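# Turn reversed plates end for end in their nests

## Task

Find which of the three plates sit the wrong way round and rotate each of those by half a turn. At the end, every plate must rest flat, between the locators, in the same nest it began in, with its well A1 at the nest corner labelled A1. A plate counts only if it stays there without the robot holding it. Finish with the gripper released and the arm moved away from the plates.

## Robot and tools

Robot: one four-axis plate mover with a lift, a shoulder, an elbow and a wrist yaw, ending in a two-finger gripper with rubber pads. The gripper always stays level and can only turn about the vertical. Its fingers point along the gripper's +x axis and close along its y axis. The reported point, end_effector_position, is midway between the pads, 2 to 3 cm short of the fingertips. Keep the elbow joint at least 0.4 rad away from 0, or the arm may fold and fault.

Plates: on a labelled plate, well A1 sits at the labelled short end, in the corner opposite the labelled long side. To flip a plate end for end, put it down on the raised nest RG, go round to the far end and grip it again.

Frame: the scene frame has its origin on the table top beneath the arm base. +z is up, and +y is to the left when facing along +x. Positions are in metres and orientation is a wxyz quaternion. The printed hand position may be slightly wrong, more so far from the base.

execute_actions takes "actions", a list holding zero or one item, plus an optional "pictures" boolean. An empty list only reports the current state. An item {"rows": [...], "steps": n} runs n control steps (n at most 15, default 15; each step is 1/30 s). Rows are applied one per step, and the final row repeats if rows run out. An item {"steps": n} with no rows is a wait of up to 300 steps, counted from the previous result, so thinking time is included.

A row is five numbers, each in [-1, 1]: dx, dy, dz, rz, opening. The first four are an offset, not a pose. They are expressed in the gripper's own axes and measured from the gripper pose in the latest result that reported it; if no such result exists yet in the scene, or for a second or later call in the same reply, they are measured from where the arm is when the action begins. Every row uses that same base, so rows do not add up. Scale: 1.0 equals 0.6 m of travel or 180 degrees of turn. rz turns from +x toward +y. An all-zero row pulls the arm back to the base pose; it is not a pause. opening is absolute: +1 fully open (0.140 m), -1 closed (pads still 0.066 m apart). Allow at least 0.6 s for a full close.

Each step, the controller limits the commanded pose to 70 mm and 16 degrees from the measured pose. When an action ends, the arm continues only to the last limited pose, so check the reported pose and send the remainder.

move takes "target" (one five-number row, offsets counted from the same base as above) and optional "speed" in m/s (0.002 to 0.5, default 0.25; turning capped at twice that value in rad/s). It drives a straight path lasting 0.5 to 10 s; longer paths stop short. It turns the shorter way, ignores obstacles, and the real hand may lag, wander or exceed the speed. The opening is applied at the start. Its result adds a "move:" line: done, off_target, moving, held or fault, plus limits (paced means the pose was clipped; held means a check blocked steps, after which the arm may jump quickly), and the distance left to the target.

wait takes "seconds" from 0 to 10 and sends nothing new.

zoom_image takes "camera" (cam_high, cam_low or cam_wrist) and "region" [x0, y0, x1, y1] in pixels of that 896x504 image, origin top-left, no larger than 504 by 504. Calibration (K, distortion, T_world_to_cam) is supplied per camera; fixed cameras can be off by a few degrees and millimetres.

finished_scene takes "scene", the number of the current scene, and cannot be reversed; its result reports success.

Result lines: Joint positions gives lift (m, 0 to 0.550), shoulder (-2.000 to 2.000 rad), elbow (-2.800 to 2.800 rad), wrist yaw (-12.566 to 12.566 rad), then pad gap in metres. grip_measured is the finger opening on the command scale, possibly biased by about 1 mm for the whole scene. To hold something, command roughly 0.04 below grip_measured; smaller margins grip more gently. Pads push about 18 N at most, harder on a fast close. "pose unreachable" means a clearance check altered or blocked the command; HELD flags each step where that happened. "Hand target" shows where the controller is currently steering.

Cautions: never push or drop anything off the table. Avoid drops, slips, slams and forceful pushes; faster contacts hit harder and aiming past a contact presses harder. Small repeated offsets do not press deeper against rigid things but do against yielding ones. Held parts or loose objects may occasionally be tugged. Contact torque at a joint's limit (lift 56.4 N, shoulder 8.46 N m, elbow 4.23 N m, wrist yaw 1.41 N m, carried weight included) halts the arm for 10 s. Carrying loads heats motors: MOTOR HOT appears from 85 °C and the brakes engage at 100 °C (OVER-TEMPERATURE FAULT). Any arm stop is undesirable.

Each tool is called after "Call:" by a JSON object that holds its "api" and its "payload", one argument or row to a line.

## Session

Call:
{"api": "execute_actions", "payload": {
  "actions": []
}}

Scene clock: 0.00 s of 12600.00 s.
end_effector_position=(+0.4401, -0.3226, +0.1998) grip_measured=+0.97 end_effector_quat_wxyz=(+0.949, +0.000, +0.000, -0.315)
Joint positions: [ 0.195 -0.121  1.144 -1.665  0.139]
Hand target: +0.440, -0.323, +0.200; +0.949, +0.000, +0.000, -0.315

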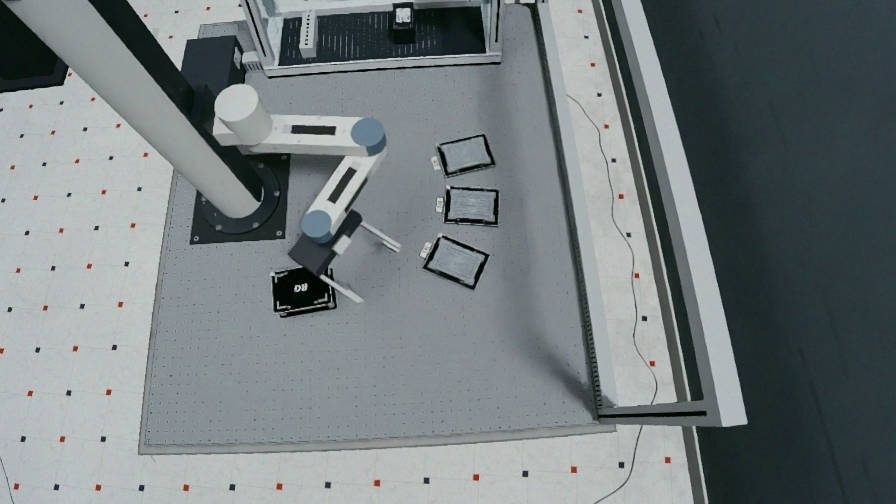

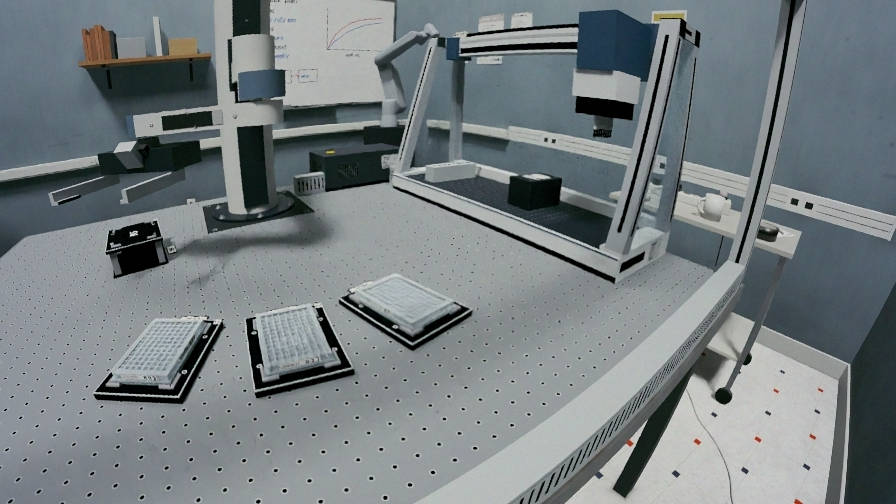

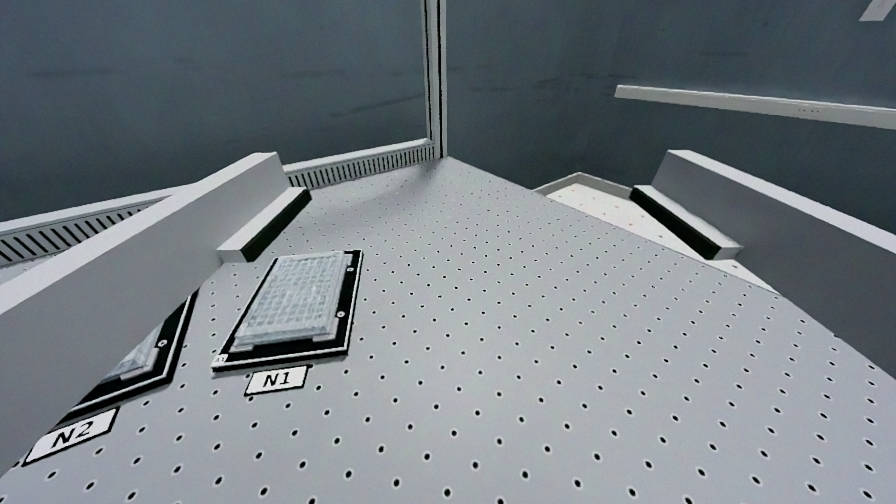

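Call:
{"api": "zoom_image", "payload": {
  "camera": "cam_low",
  "region": [80, 200, 500, 420]
}}

Call:
{"api": "zoom_image", "payload": {
  "camera": "cam_high",
  "region": [250, 120, 520, 330]
}}

Call:
{"api": "zoom_image", "payload": {
  "camera": "cam_wrist",
  "region": [0, 230, 400, 480]
}}

Region (80, 200, 500, 420) of cam_low's 896x504 image, scaled by 1.200, with more detail than that image has; it fills the top 264 rows of this view, and the rest is white.

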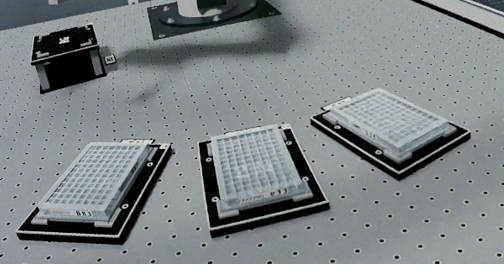

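Region (250, 120, 520, 330) of cam_high's 896x504 image, scaled by 1.867, with more detail than that image has.

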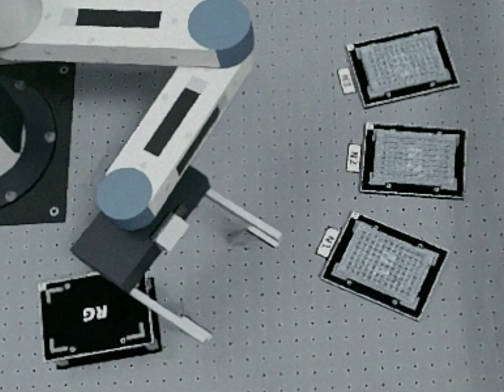

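Region (0, 230, 400, 480) of cam_wrist's 896x504 image, scaled by 1.260, with more detail than that image has; it fills the top 315 rows of this view, and the rest is white.

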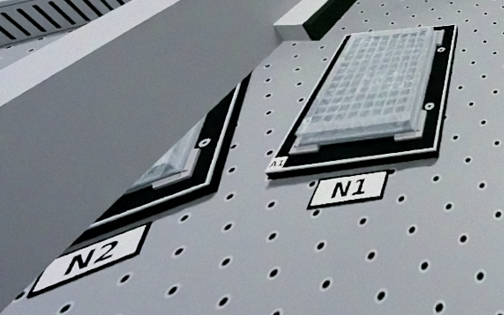

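Call:
{"api": "move", "payload": {
  "target": [-0.025, 0.237, -0.133, 0.087, 0.2],
  "speed": 0.4
}}

Scene clock: 6.03 s of 12600.00 s.
end_effector_position=(+0.5132, -0.1995, +0.1199) grip_measured=+0.20 end_effector_quat_wxyz=(+0.983, +0.000, +0.000, -0.183)
Joint positions: [ 0.115  0.302  1.017 -1.687  0.11 ]
Hand target: +0.513, -0.200, +0.120; +0.983, +0.000, +0.000, -0.183
Off the commanded pose: 0.000 m, 0 deg.
After step 90, 2.13 s passed at rest.
move: done
camera_calibration (this result's frames):
cam_wrist: T_world_to_cam=[[-0.357615, -0.933856, -0.00487477, 0.00782528], [-0.559806, 0.218547, -0.799283, 0.414486], [0.747481, -0.283107, -0.600934, -0.271882], [0, 0, 0, 1]] pos_world=[0.438057, -0.160249, 0.167946]

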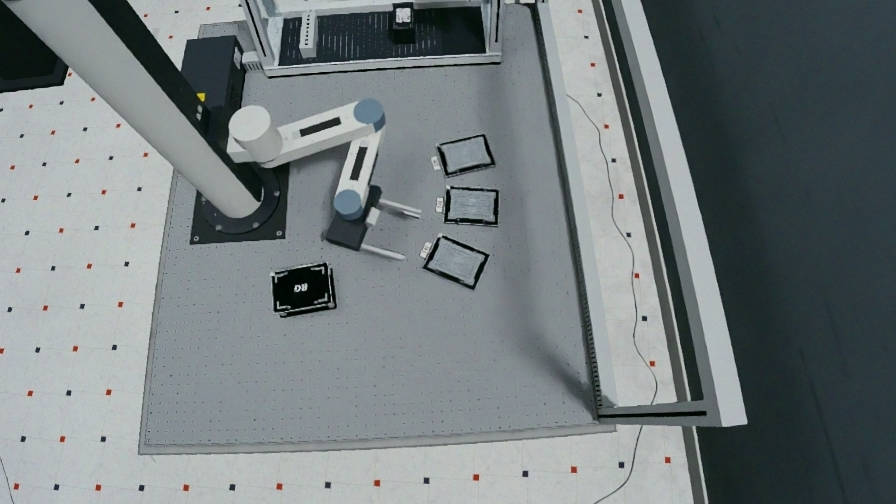

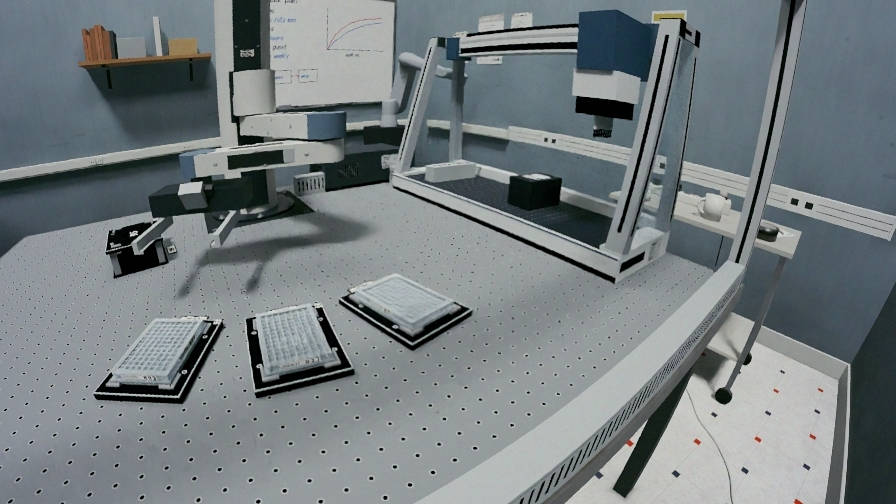

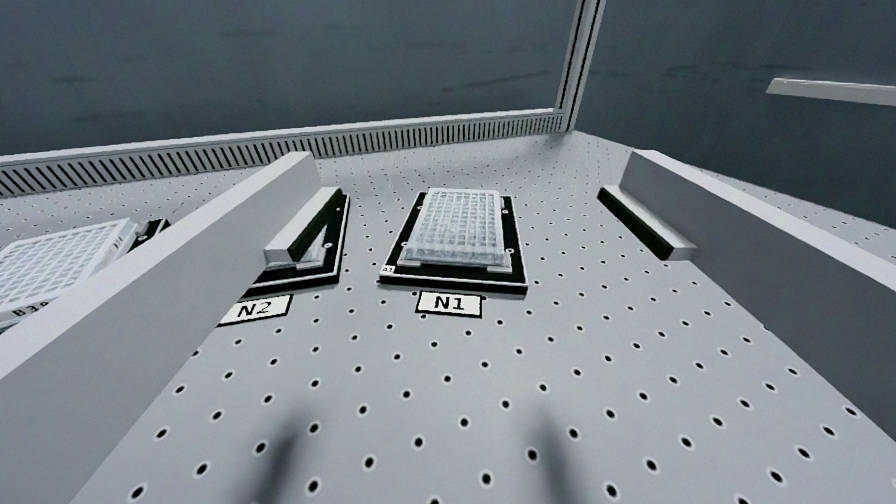

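Call:
{"api": "zoom_image", "payload": {
  "camera": "cam_wrist",
  "region": [360, 170, 560, 320]
}}

Region (360, 170, 560, 320) of cam_wrist's 896x504 image, scaled by 2.520, with more detail than that image has; it fills the top 378 rows of this view, and the rest is white.

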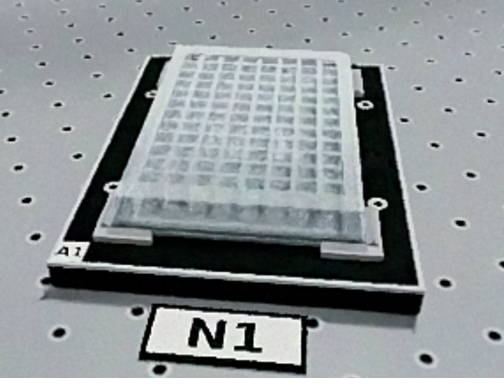

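Call:
{"api": "move", "payload": {
  "target": [0.273, -0.005, -0.1, -0.032, 0.2],
  "speed": 0.3
}}

Scene clock: 10.97 s of 12600.00 s.
end_effector_position=(+0.6651, -0.2610, +0.0598) grip_measured=+0.20 end_effector_quat_wxyz=(+0.973, +0.000, +0.000, -0.232)
Joint positions: [ 0.055  0.093  1.845 -2.407  0.11 ]
Hand target: +0.665, -0.261, +0.060; +0.973, +0.000, +0.000, -0.232
Off the commanded pose: 0.000 m, 0 deg.
After step 90, 0.87 s passed at rest.
move: done
camera_calibration (this result's frames):
cam_wrist: T_world_to_cam=[[-0.449225, -0.893405, -0.00487477, 0.0758912], [-0.53514, 0.273442, -0.799283, 0.462861], [0.715417, -0.35645, -0.600934, -0.436719], [0, 0, 0, 1]] pos_world=[0.594224, -0.214433, 0.107887]

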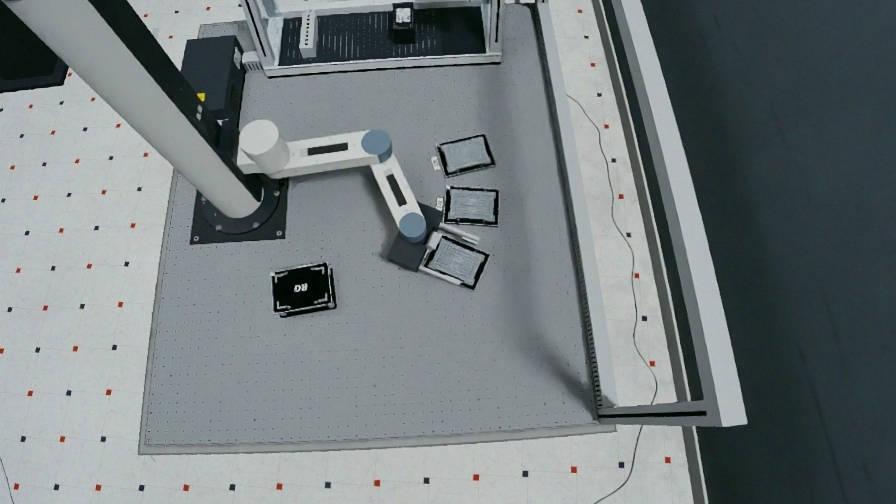

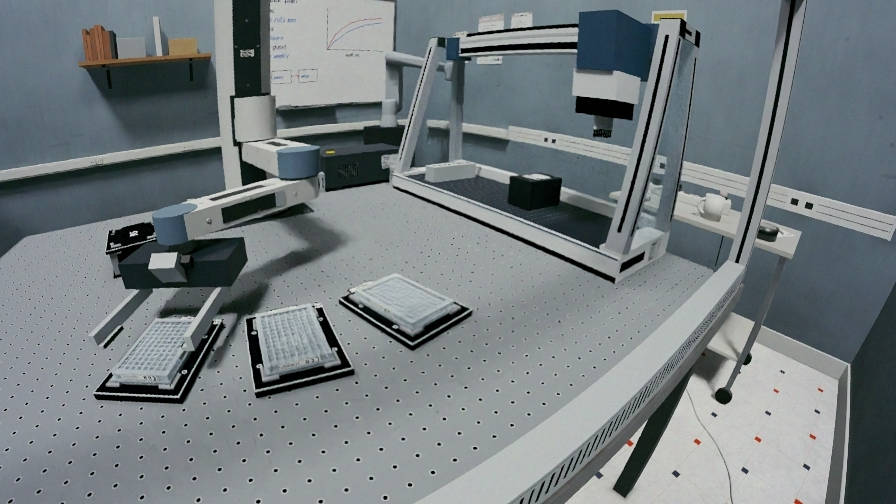

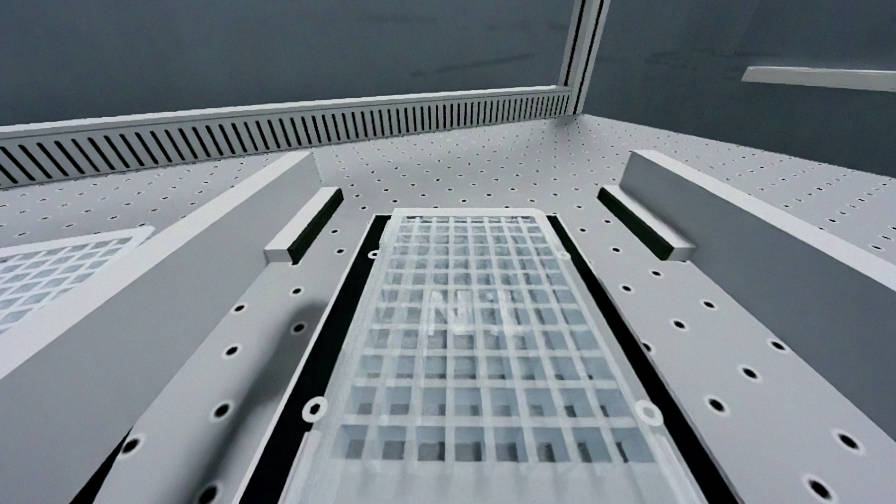

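Call:
{"api": "move", "payload": {
  "target": [-0.003, -0.0025, -0.06, -0.003, 0.2],
  "speed": 0.08
}}

Scene clock: 24.60 s of 12600.00 s.
end_effector_position=(+0.6630, -0.2615, +0.0273) grip_measured=+0.20 end_effector_quat_wxyz=(+0.972, +0.000, +0.000, -0.236)
Joint positions: [ 0.022  0.097  1.835 -2.409  0.11 ]
Hand target: +0.663, -0.261, +0.027; +0.972, +0.000, +0.000, -0.236
Off the commanded pose: 0.003 m, 0 deg.
TORQUE FAULT: the external load on joint 1 (lift) reached its load limit, and the arm stopped for 10 seconds. The arm's remaining commands of this call were not run. The arm holds where it stopped, with its grip as last carried out, and accepts commands again: back off and push less far. The arm stops again, at the same cost, whenever a joint's load reaches its limit.
After step 90, 0.07 s passed at rest.
move: fault
camera_calibration (this result's frames):
cam_wrist: T_world_to_cam=[[-0.456793, -0.88956, -0.00487477, 0.080368], [-0.5328, 0.277975, -0.799283, 0.435501], [0.712365, -0.36251, -0.600934, -0.454524], [0, 0, 0, 1]] pos_world=[0.592533, -0.214336, 0.0753415]

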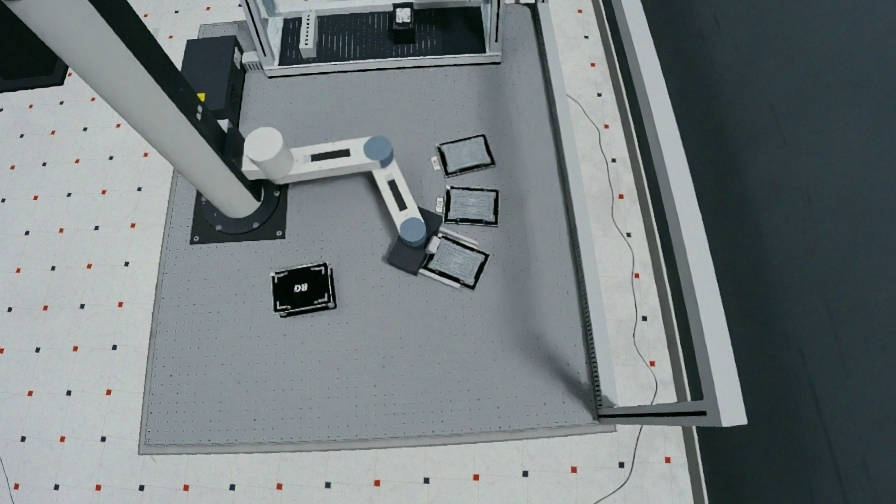

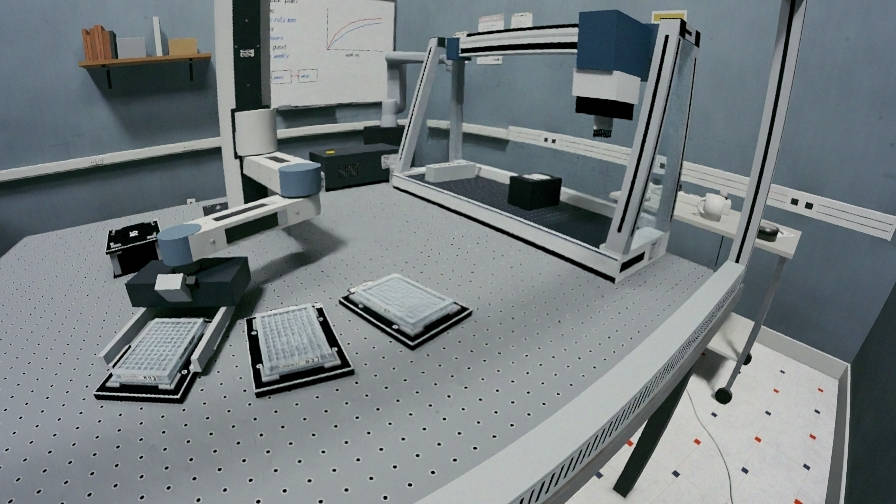

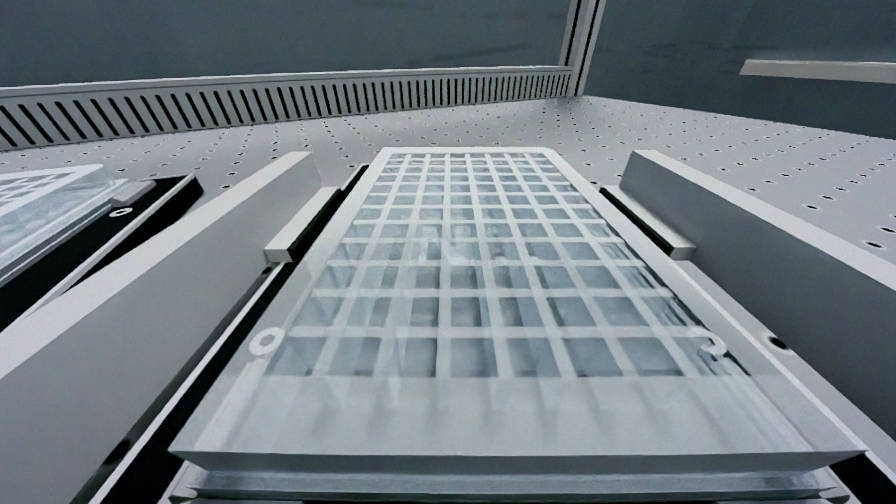

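Call:
{"api": "move", "payload": {
  "target": [-0.0175, 0, 0.007, -0.002, 0.2],
  "speed": 0.03
}}

Call:
{"api": "move", "payload": {
  "target": [0, 0, 0, 0, -0.42]
}}

Scene clock: 28.30 s of 12600.00 s.
end_effector_position=(+0.6536, -0.2568, +0.0315) grip_measured=+0.20 end_effector_quat_wxyz=(+0.971, +0.000, +0.000, -0.239)
Joint positions: [ 0.026  0.127  1.769 -2.38   0.11 ]
Hand target: +0.654, -0.257, +0.031; +0.971, +0.000, +0.000, -0.239
Off the commanded pose: 0.000 m, 0 deg.
move: done
camera_calibration (this result's frames):
cam_wrist: T_world_to_cam=[[-0.46276, -0.88647, -0.00487477, 0.0849715], [-0.53092, 0.281549, -0.799283, 0.432226], [0.709913, -0.367288, -0.600934, -0.44324], [0, 0, 0, 1]] pos_world=[0.583461, -0.209165, 0.0795273]

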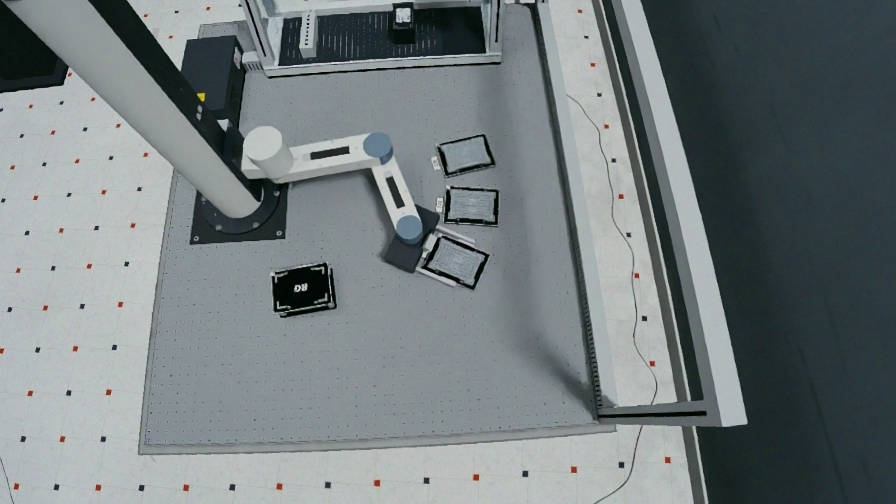

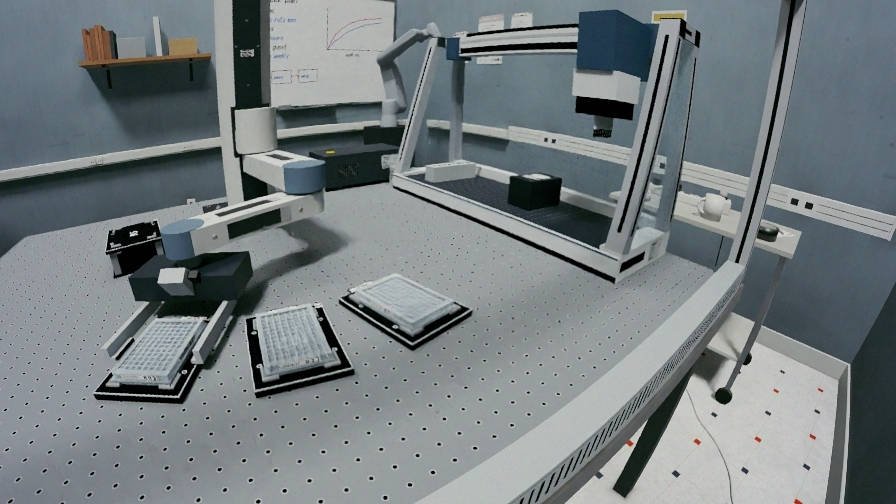

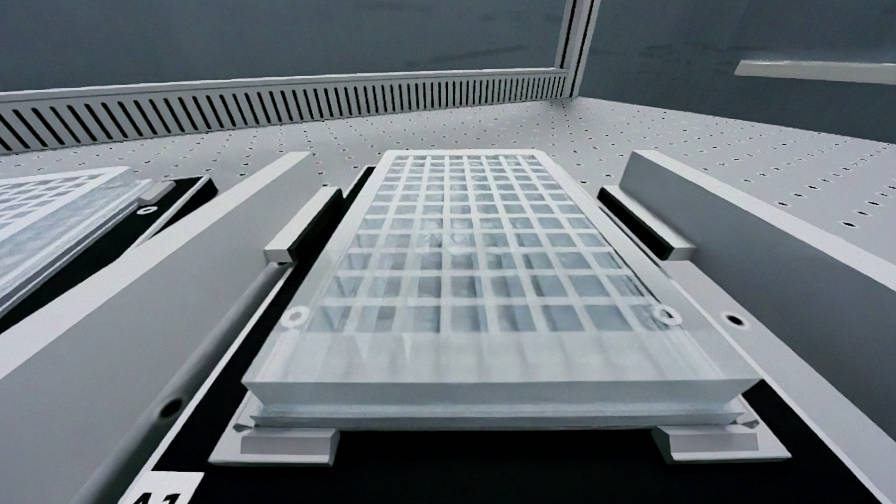

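Scene clock: 28.80 s of 12600.00 s.
end_effector_position=(+0.6536, -0.2568, +0.0315) grip_measured=-0.42 end_effector_quat_wxyz=(+0.971, +0.000, +0.000, -0.239)
Joint positions: [ 0.026  0.127  1.769 -2.38   0.087]
Hand target: +0.654, -0.257, +0.031; +0.971, +0.000, +0.000, -0.239
Off the commanded pose: 0.000 m, 0 deg.
move: done
camera_calibration (this result's frames):
cam_wrist: T_world_to_cam=[[-0.462757, -0.886472, -0.00487477, 0.0849698], [-0.530921, 0.281548, -0.799283, 0.432226], [0.709915, -0.367286, -0.600934, -0.44324], [0, 0, 0, 1]] pos_world=[0.583461, -0.209165, 0.0795273]

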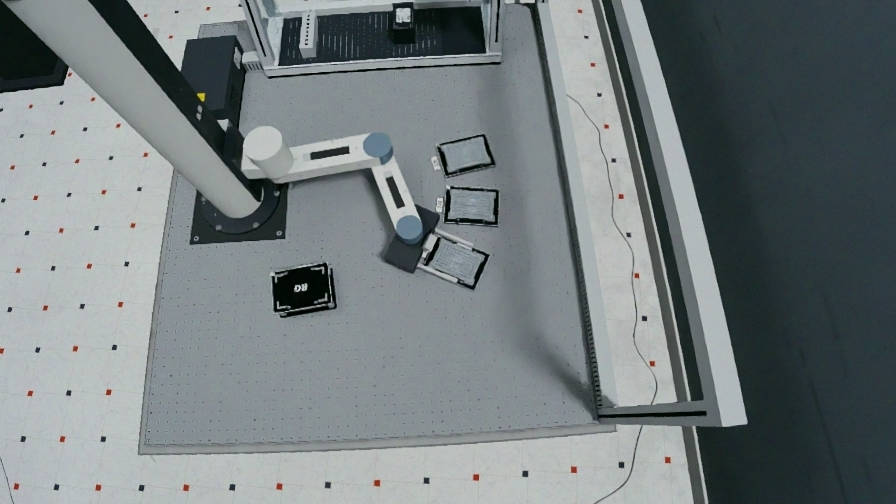

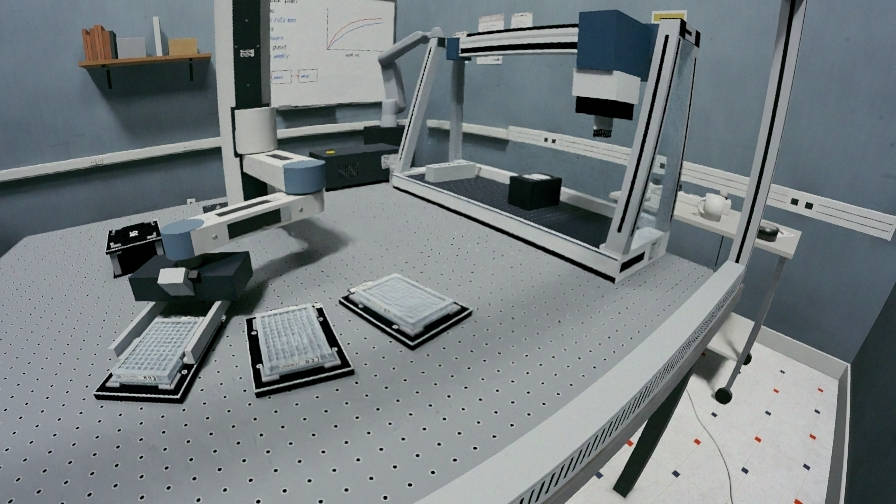

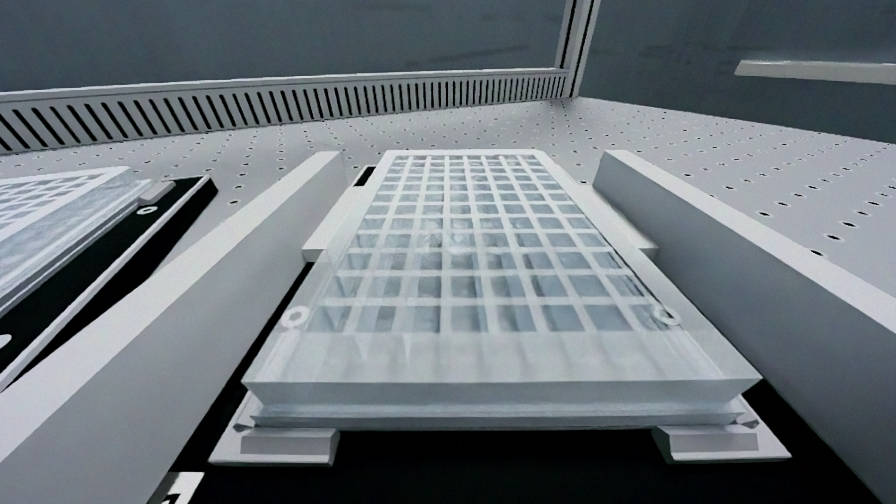

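Call:
{"api": "execute_actions", "payload": {
  "actions": [
    {"rows": [[0,0,0,0,-0.45],[0,0,0,0,-0.47],[0,0,0,0,-0.49],[0,0,0,0,-0.51],[0,0,0,0,-0.53],[0,0,0,0,-0.55],[0,0,0,0,-0.57]], "steps": 15}
  ],
  "pictures": false
}}

Scene clock: 30.03 s of 12600.00 s.
end_effector_position=(+0.6540, -0.2562, +0.0315) grip_measured=-0.51 end_effector_quat_wxyz=(+0.971, +0.000, +0.000, -0.238)
Joint positions: [ 0.026  0.128  1.77  -2.378  0.084]
Hand target: +0.654, -0.257, +0.031; +0.971, +0.000, +0.000, -0.239
Off the commanded pose: 0.001 m, 0 deg.
Steps of this call (steps 1 to 22: nothing new was sent; steps 23 to 37: all 15 steps of this action). Readings (end_effector_position):
23: (+0.6536, -0.2568, +0.0315)
24: (+0.6536, -0.2568, +0.0315)
26: (+0.6539, -0.2563, +0.0315)
30: (+0.6540, -0.2562, +0.0315)
37: the state above

Call:
{"api": "move", "payload": {
  "target": [0, 0, 0.06, 0, -0.55],
  "speed": 0.1
}}

Call:
{"api": "move", "payload": {
  "target": [-0.415, -0.336, 0.18, -0.825, -0.55],
  "speed": 0.4
}}

Scene clock: 35.40 s of 12600.00 s.
end_effector_position=(+0.6541, -0.2561, +0.0675) grip_measured=-0.51 end_effector_quat_wxyz=(+0.971, +0.000, +0.000, -0.238)
Joint positions: [ 0.063  0.128  1.77  -2.378  0.084]
Hand target: +0.654, -0.256, +0.067; +0.971, +0.000, +0.000, -0.238
Off the commanded pose: 0.000 m, 0 deg.
After step 90, 1.63 s passed at rest.
move: done
camera_calibration (this result's frames):
cam_wrist: T_world_to_cam=[[-0.459729, -0.888046, -0.00487477, 0.0836082], [-0.531879, 0.279734, -0.799283, 0.461278], [0.711164, -0.364861, -0.600934, -0.421885], [0, 0, 0, 1]] pos_world=[0.583811, -0.208717, 0.115574]

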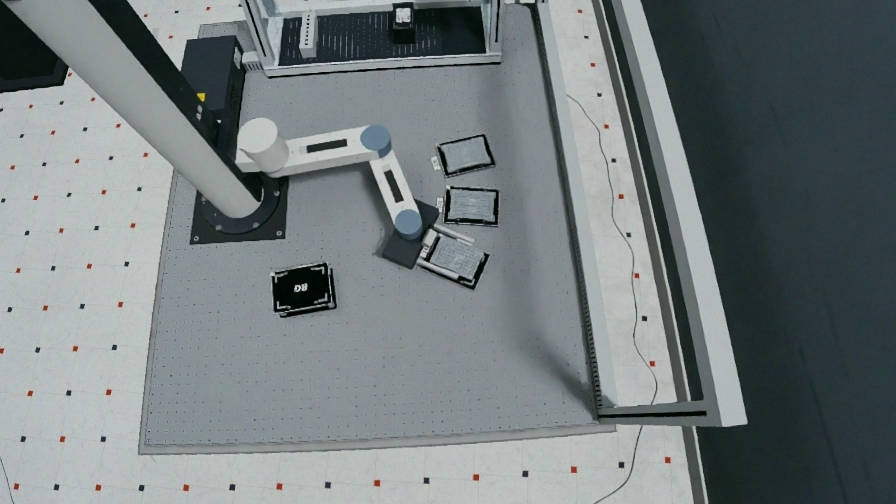

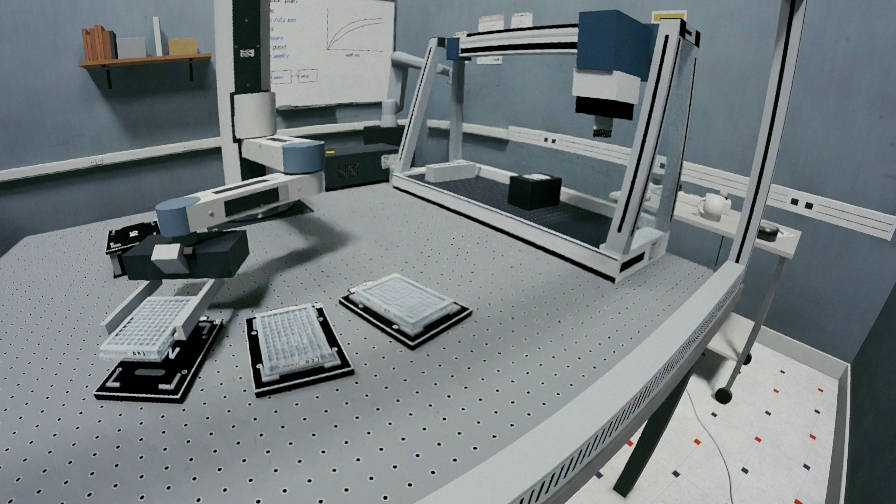

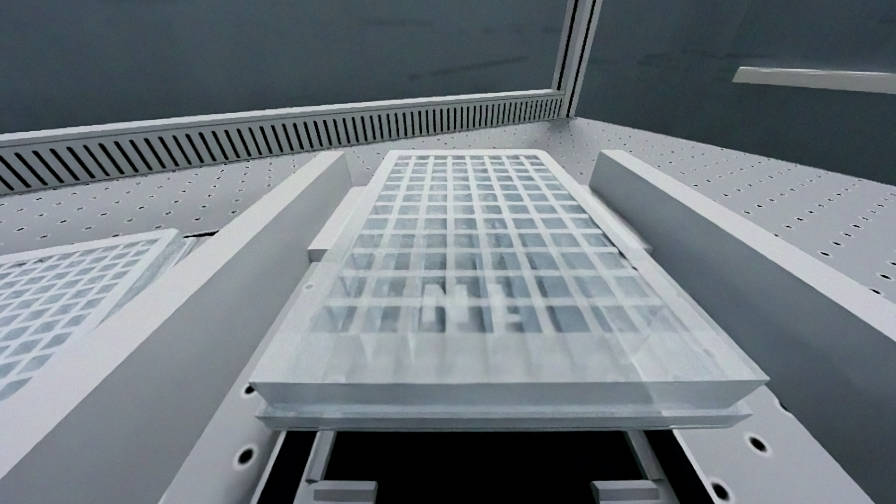

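Scene clock: 39.03 s of 12600.00 s.
end_effector_position=(+0.3402, -0.3201, +0.1755) grip_measured=-0.51 end_effector_quat_wxyz=(-0.035, -0.000, -0.000, +0.999)
Joint positions: [ 0.171 -0.263  1.978 -4.787  0.084]
Hand target: +0.340, -0.320, +0.176; -0.035, -0.000, -0.000, +0.999
Off the commanded pose: 0.000 m, 0 deg.
move: done
camera_calibration (this result's frames):
cam_wrist: T_world_to_cam=[[-0.0718626, 0.997403, -0.00487477, 0.35462], [0.599668, 0.0392995, -0.799283, -0.0633394], [-0.797016, -0.0603619, -0.600934, 0.453424], [0, 0, 0, 1]] pos_world=[0.424853, -0.32384, 0.223581]

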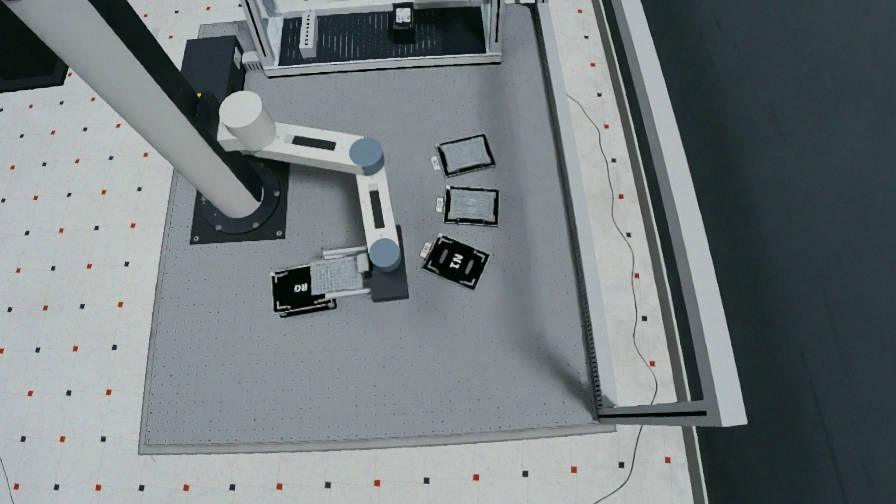

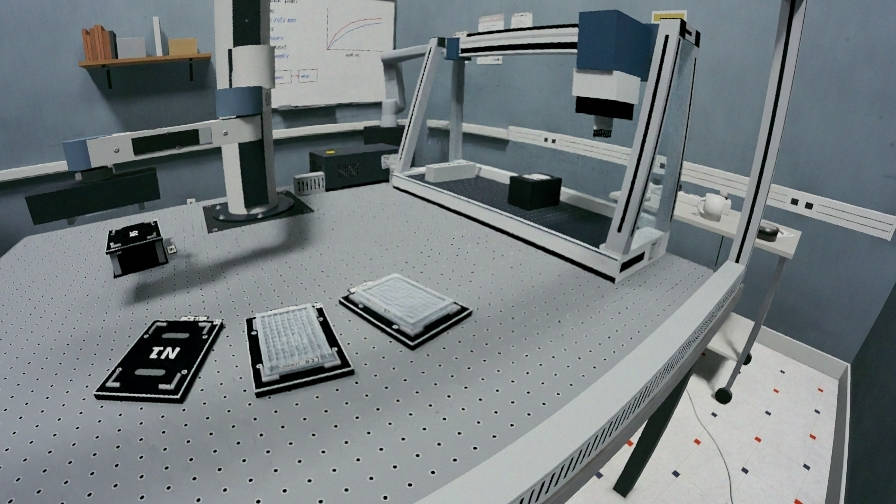

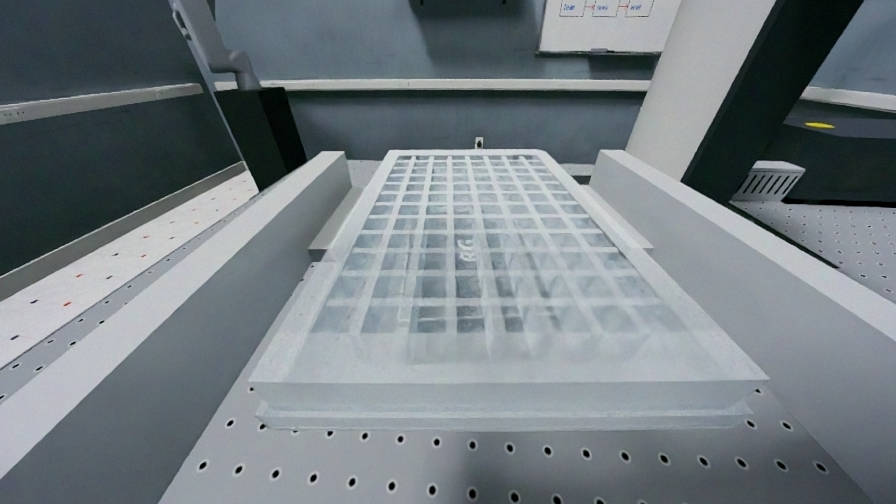

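Call:
{"api": "move", "payload": {
  "target": [0.142, -0.011, -0.05, 0, -0.55],
  "speed": 0.2
}}

Scene clock: 41.20 s of 12600.00 s.
end_effector_position=(+0.2546, -0.3195, +0.1455) grip_measured=-0.51 end_effector_quat_wxyz=(-0.035, -0.000, -0.000, +0.999)
Joint positions: [ 0.14  -0.272  1.631 -4.431  0.084]
Hand target: +0.255, -0.320, +0.146; -0.035, -0.000, -0.000, +0.999
Off the commanded pose: 0.000 m, 0 deg.
move: done
camera_calibration (this result's frames):
cam_wrist: T_world_to_cam=[[-0.0711398, 0.997454, -0.00487477, 0.347549], [0.599696, 0.0388649, -0.799283, -0.0362214], [-0.797059, -0.0597842, -0.600934, 0.367371], [0, 0, 0, 1]] pos_world=[0.339263, -0.323293, 0.193509]

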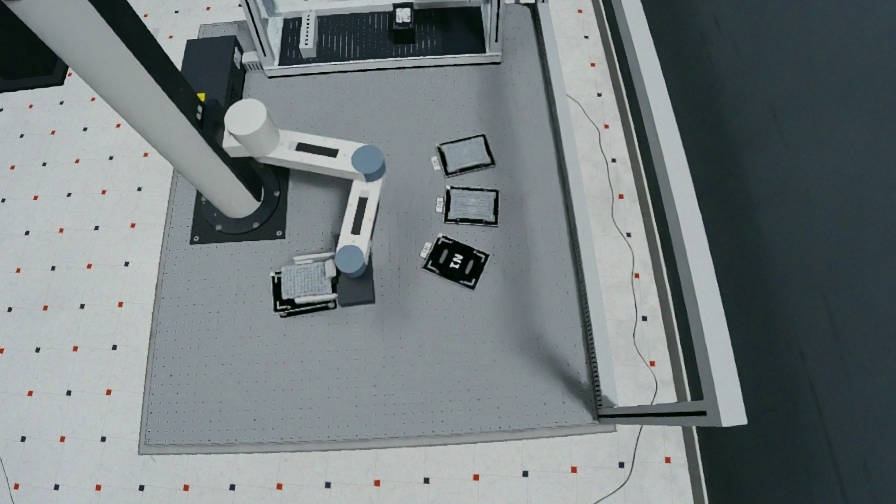

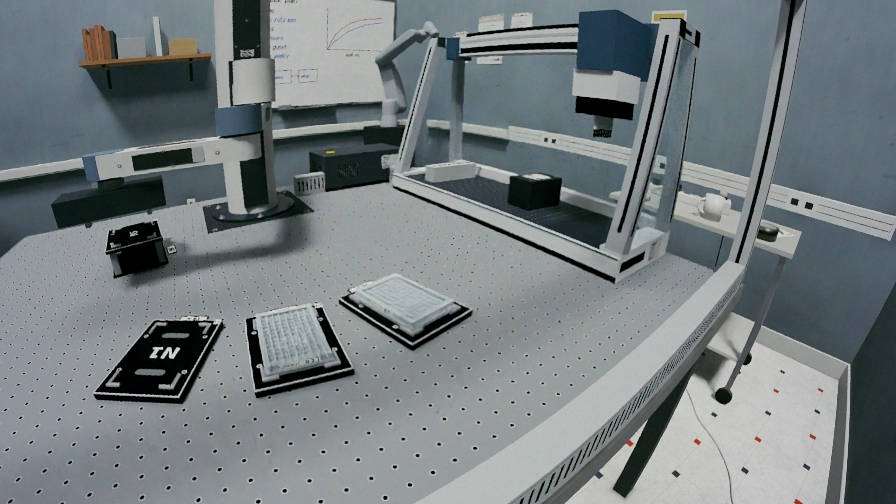

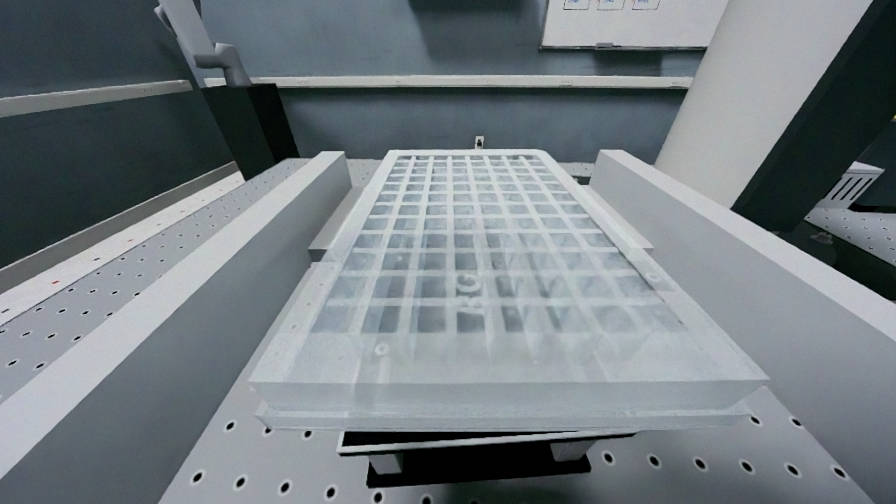

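Call:
{"api": "move", "payload": {
  "target": [0.04, -0.005, -0.05, 0.015, -0.55],
  "speed": 0.1
}}

Scene clock: 42.93 s of 12600.00 s.
end_effector_position=(+0.2303, -0.3182, +0.1154) grip_measured=-0.51 end_effector_quat_wxyz=(-0.058, -0.000, -0.000, +0.998)
Joint positions: [ 0.11  -0.268  1.519 -4.276  0.084]
Hand target: +0.230, -0.318, +0.115; -0.058, -0.000, -0.000, +0.998
Off the commanded pose: 0.000 m, 0 deg.
move: done
camera_calibration (this result's frames):
cam_wrist: T_world_to_cam=[[-0.117418, 0.993071, -0.00487477, 0.353568], [0.597242, 0.0666927, -0.799283, -0.036343], [-0.79342, -0.0967616, -0.600934, 0.317442], [0, 0, 0, 1]] pos_world=[0.315085, -0.317978, 0.163437]

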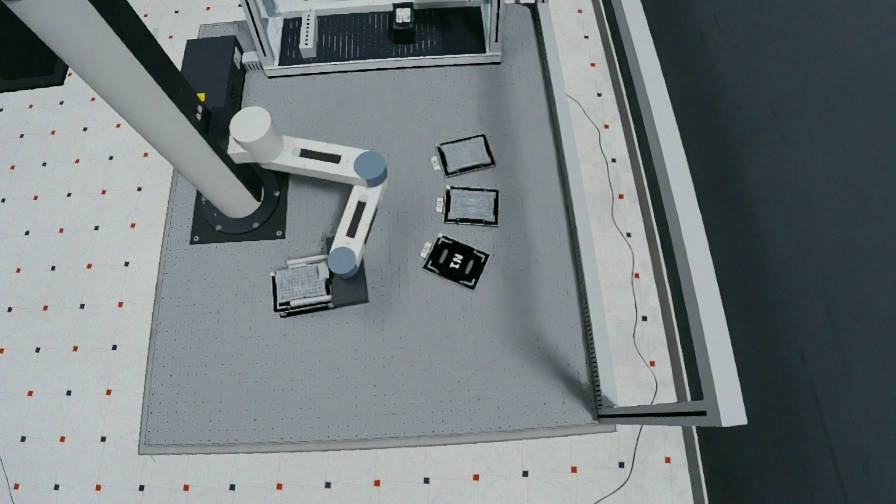

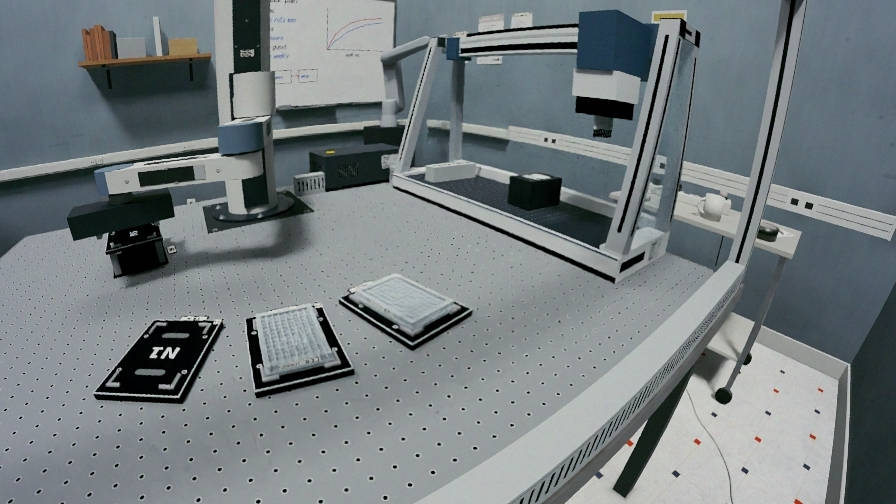

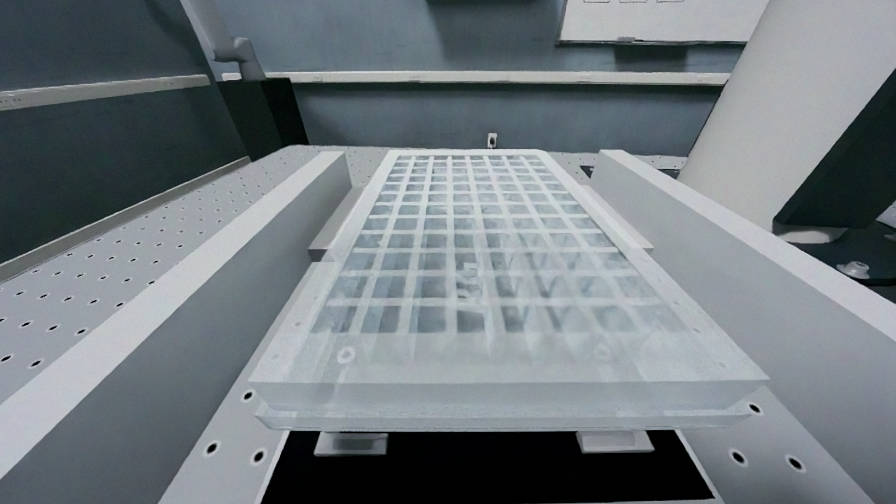

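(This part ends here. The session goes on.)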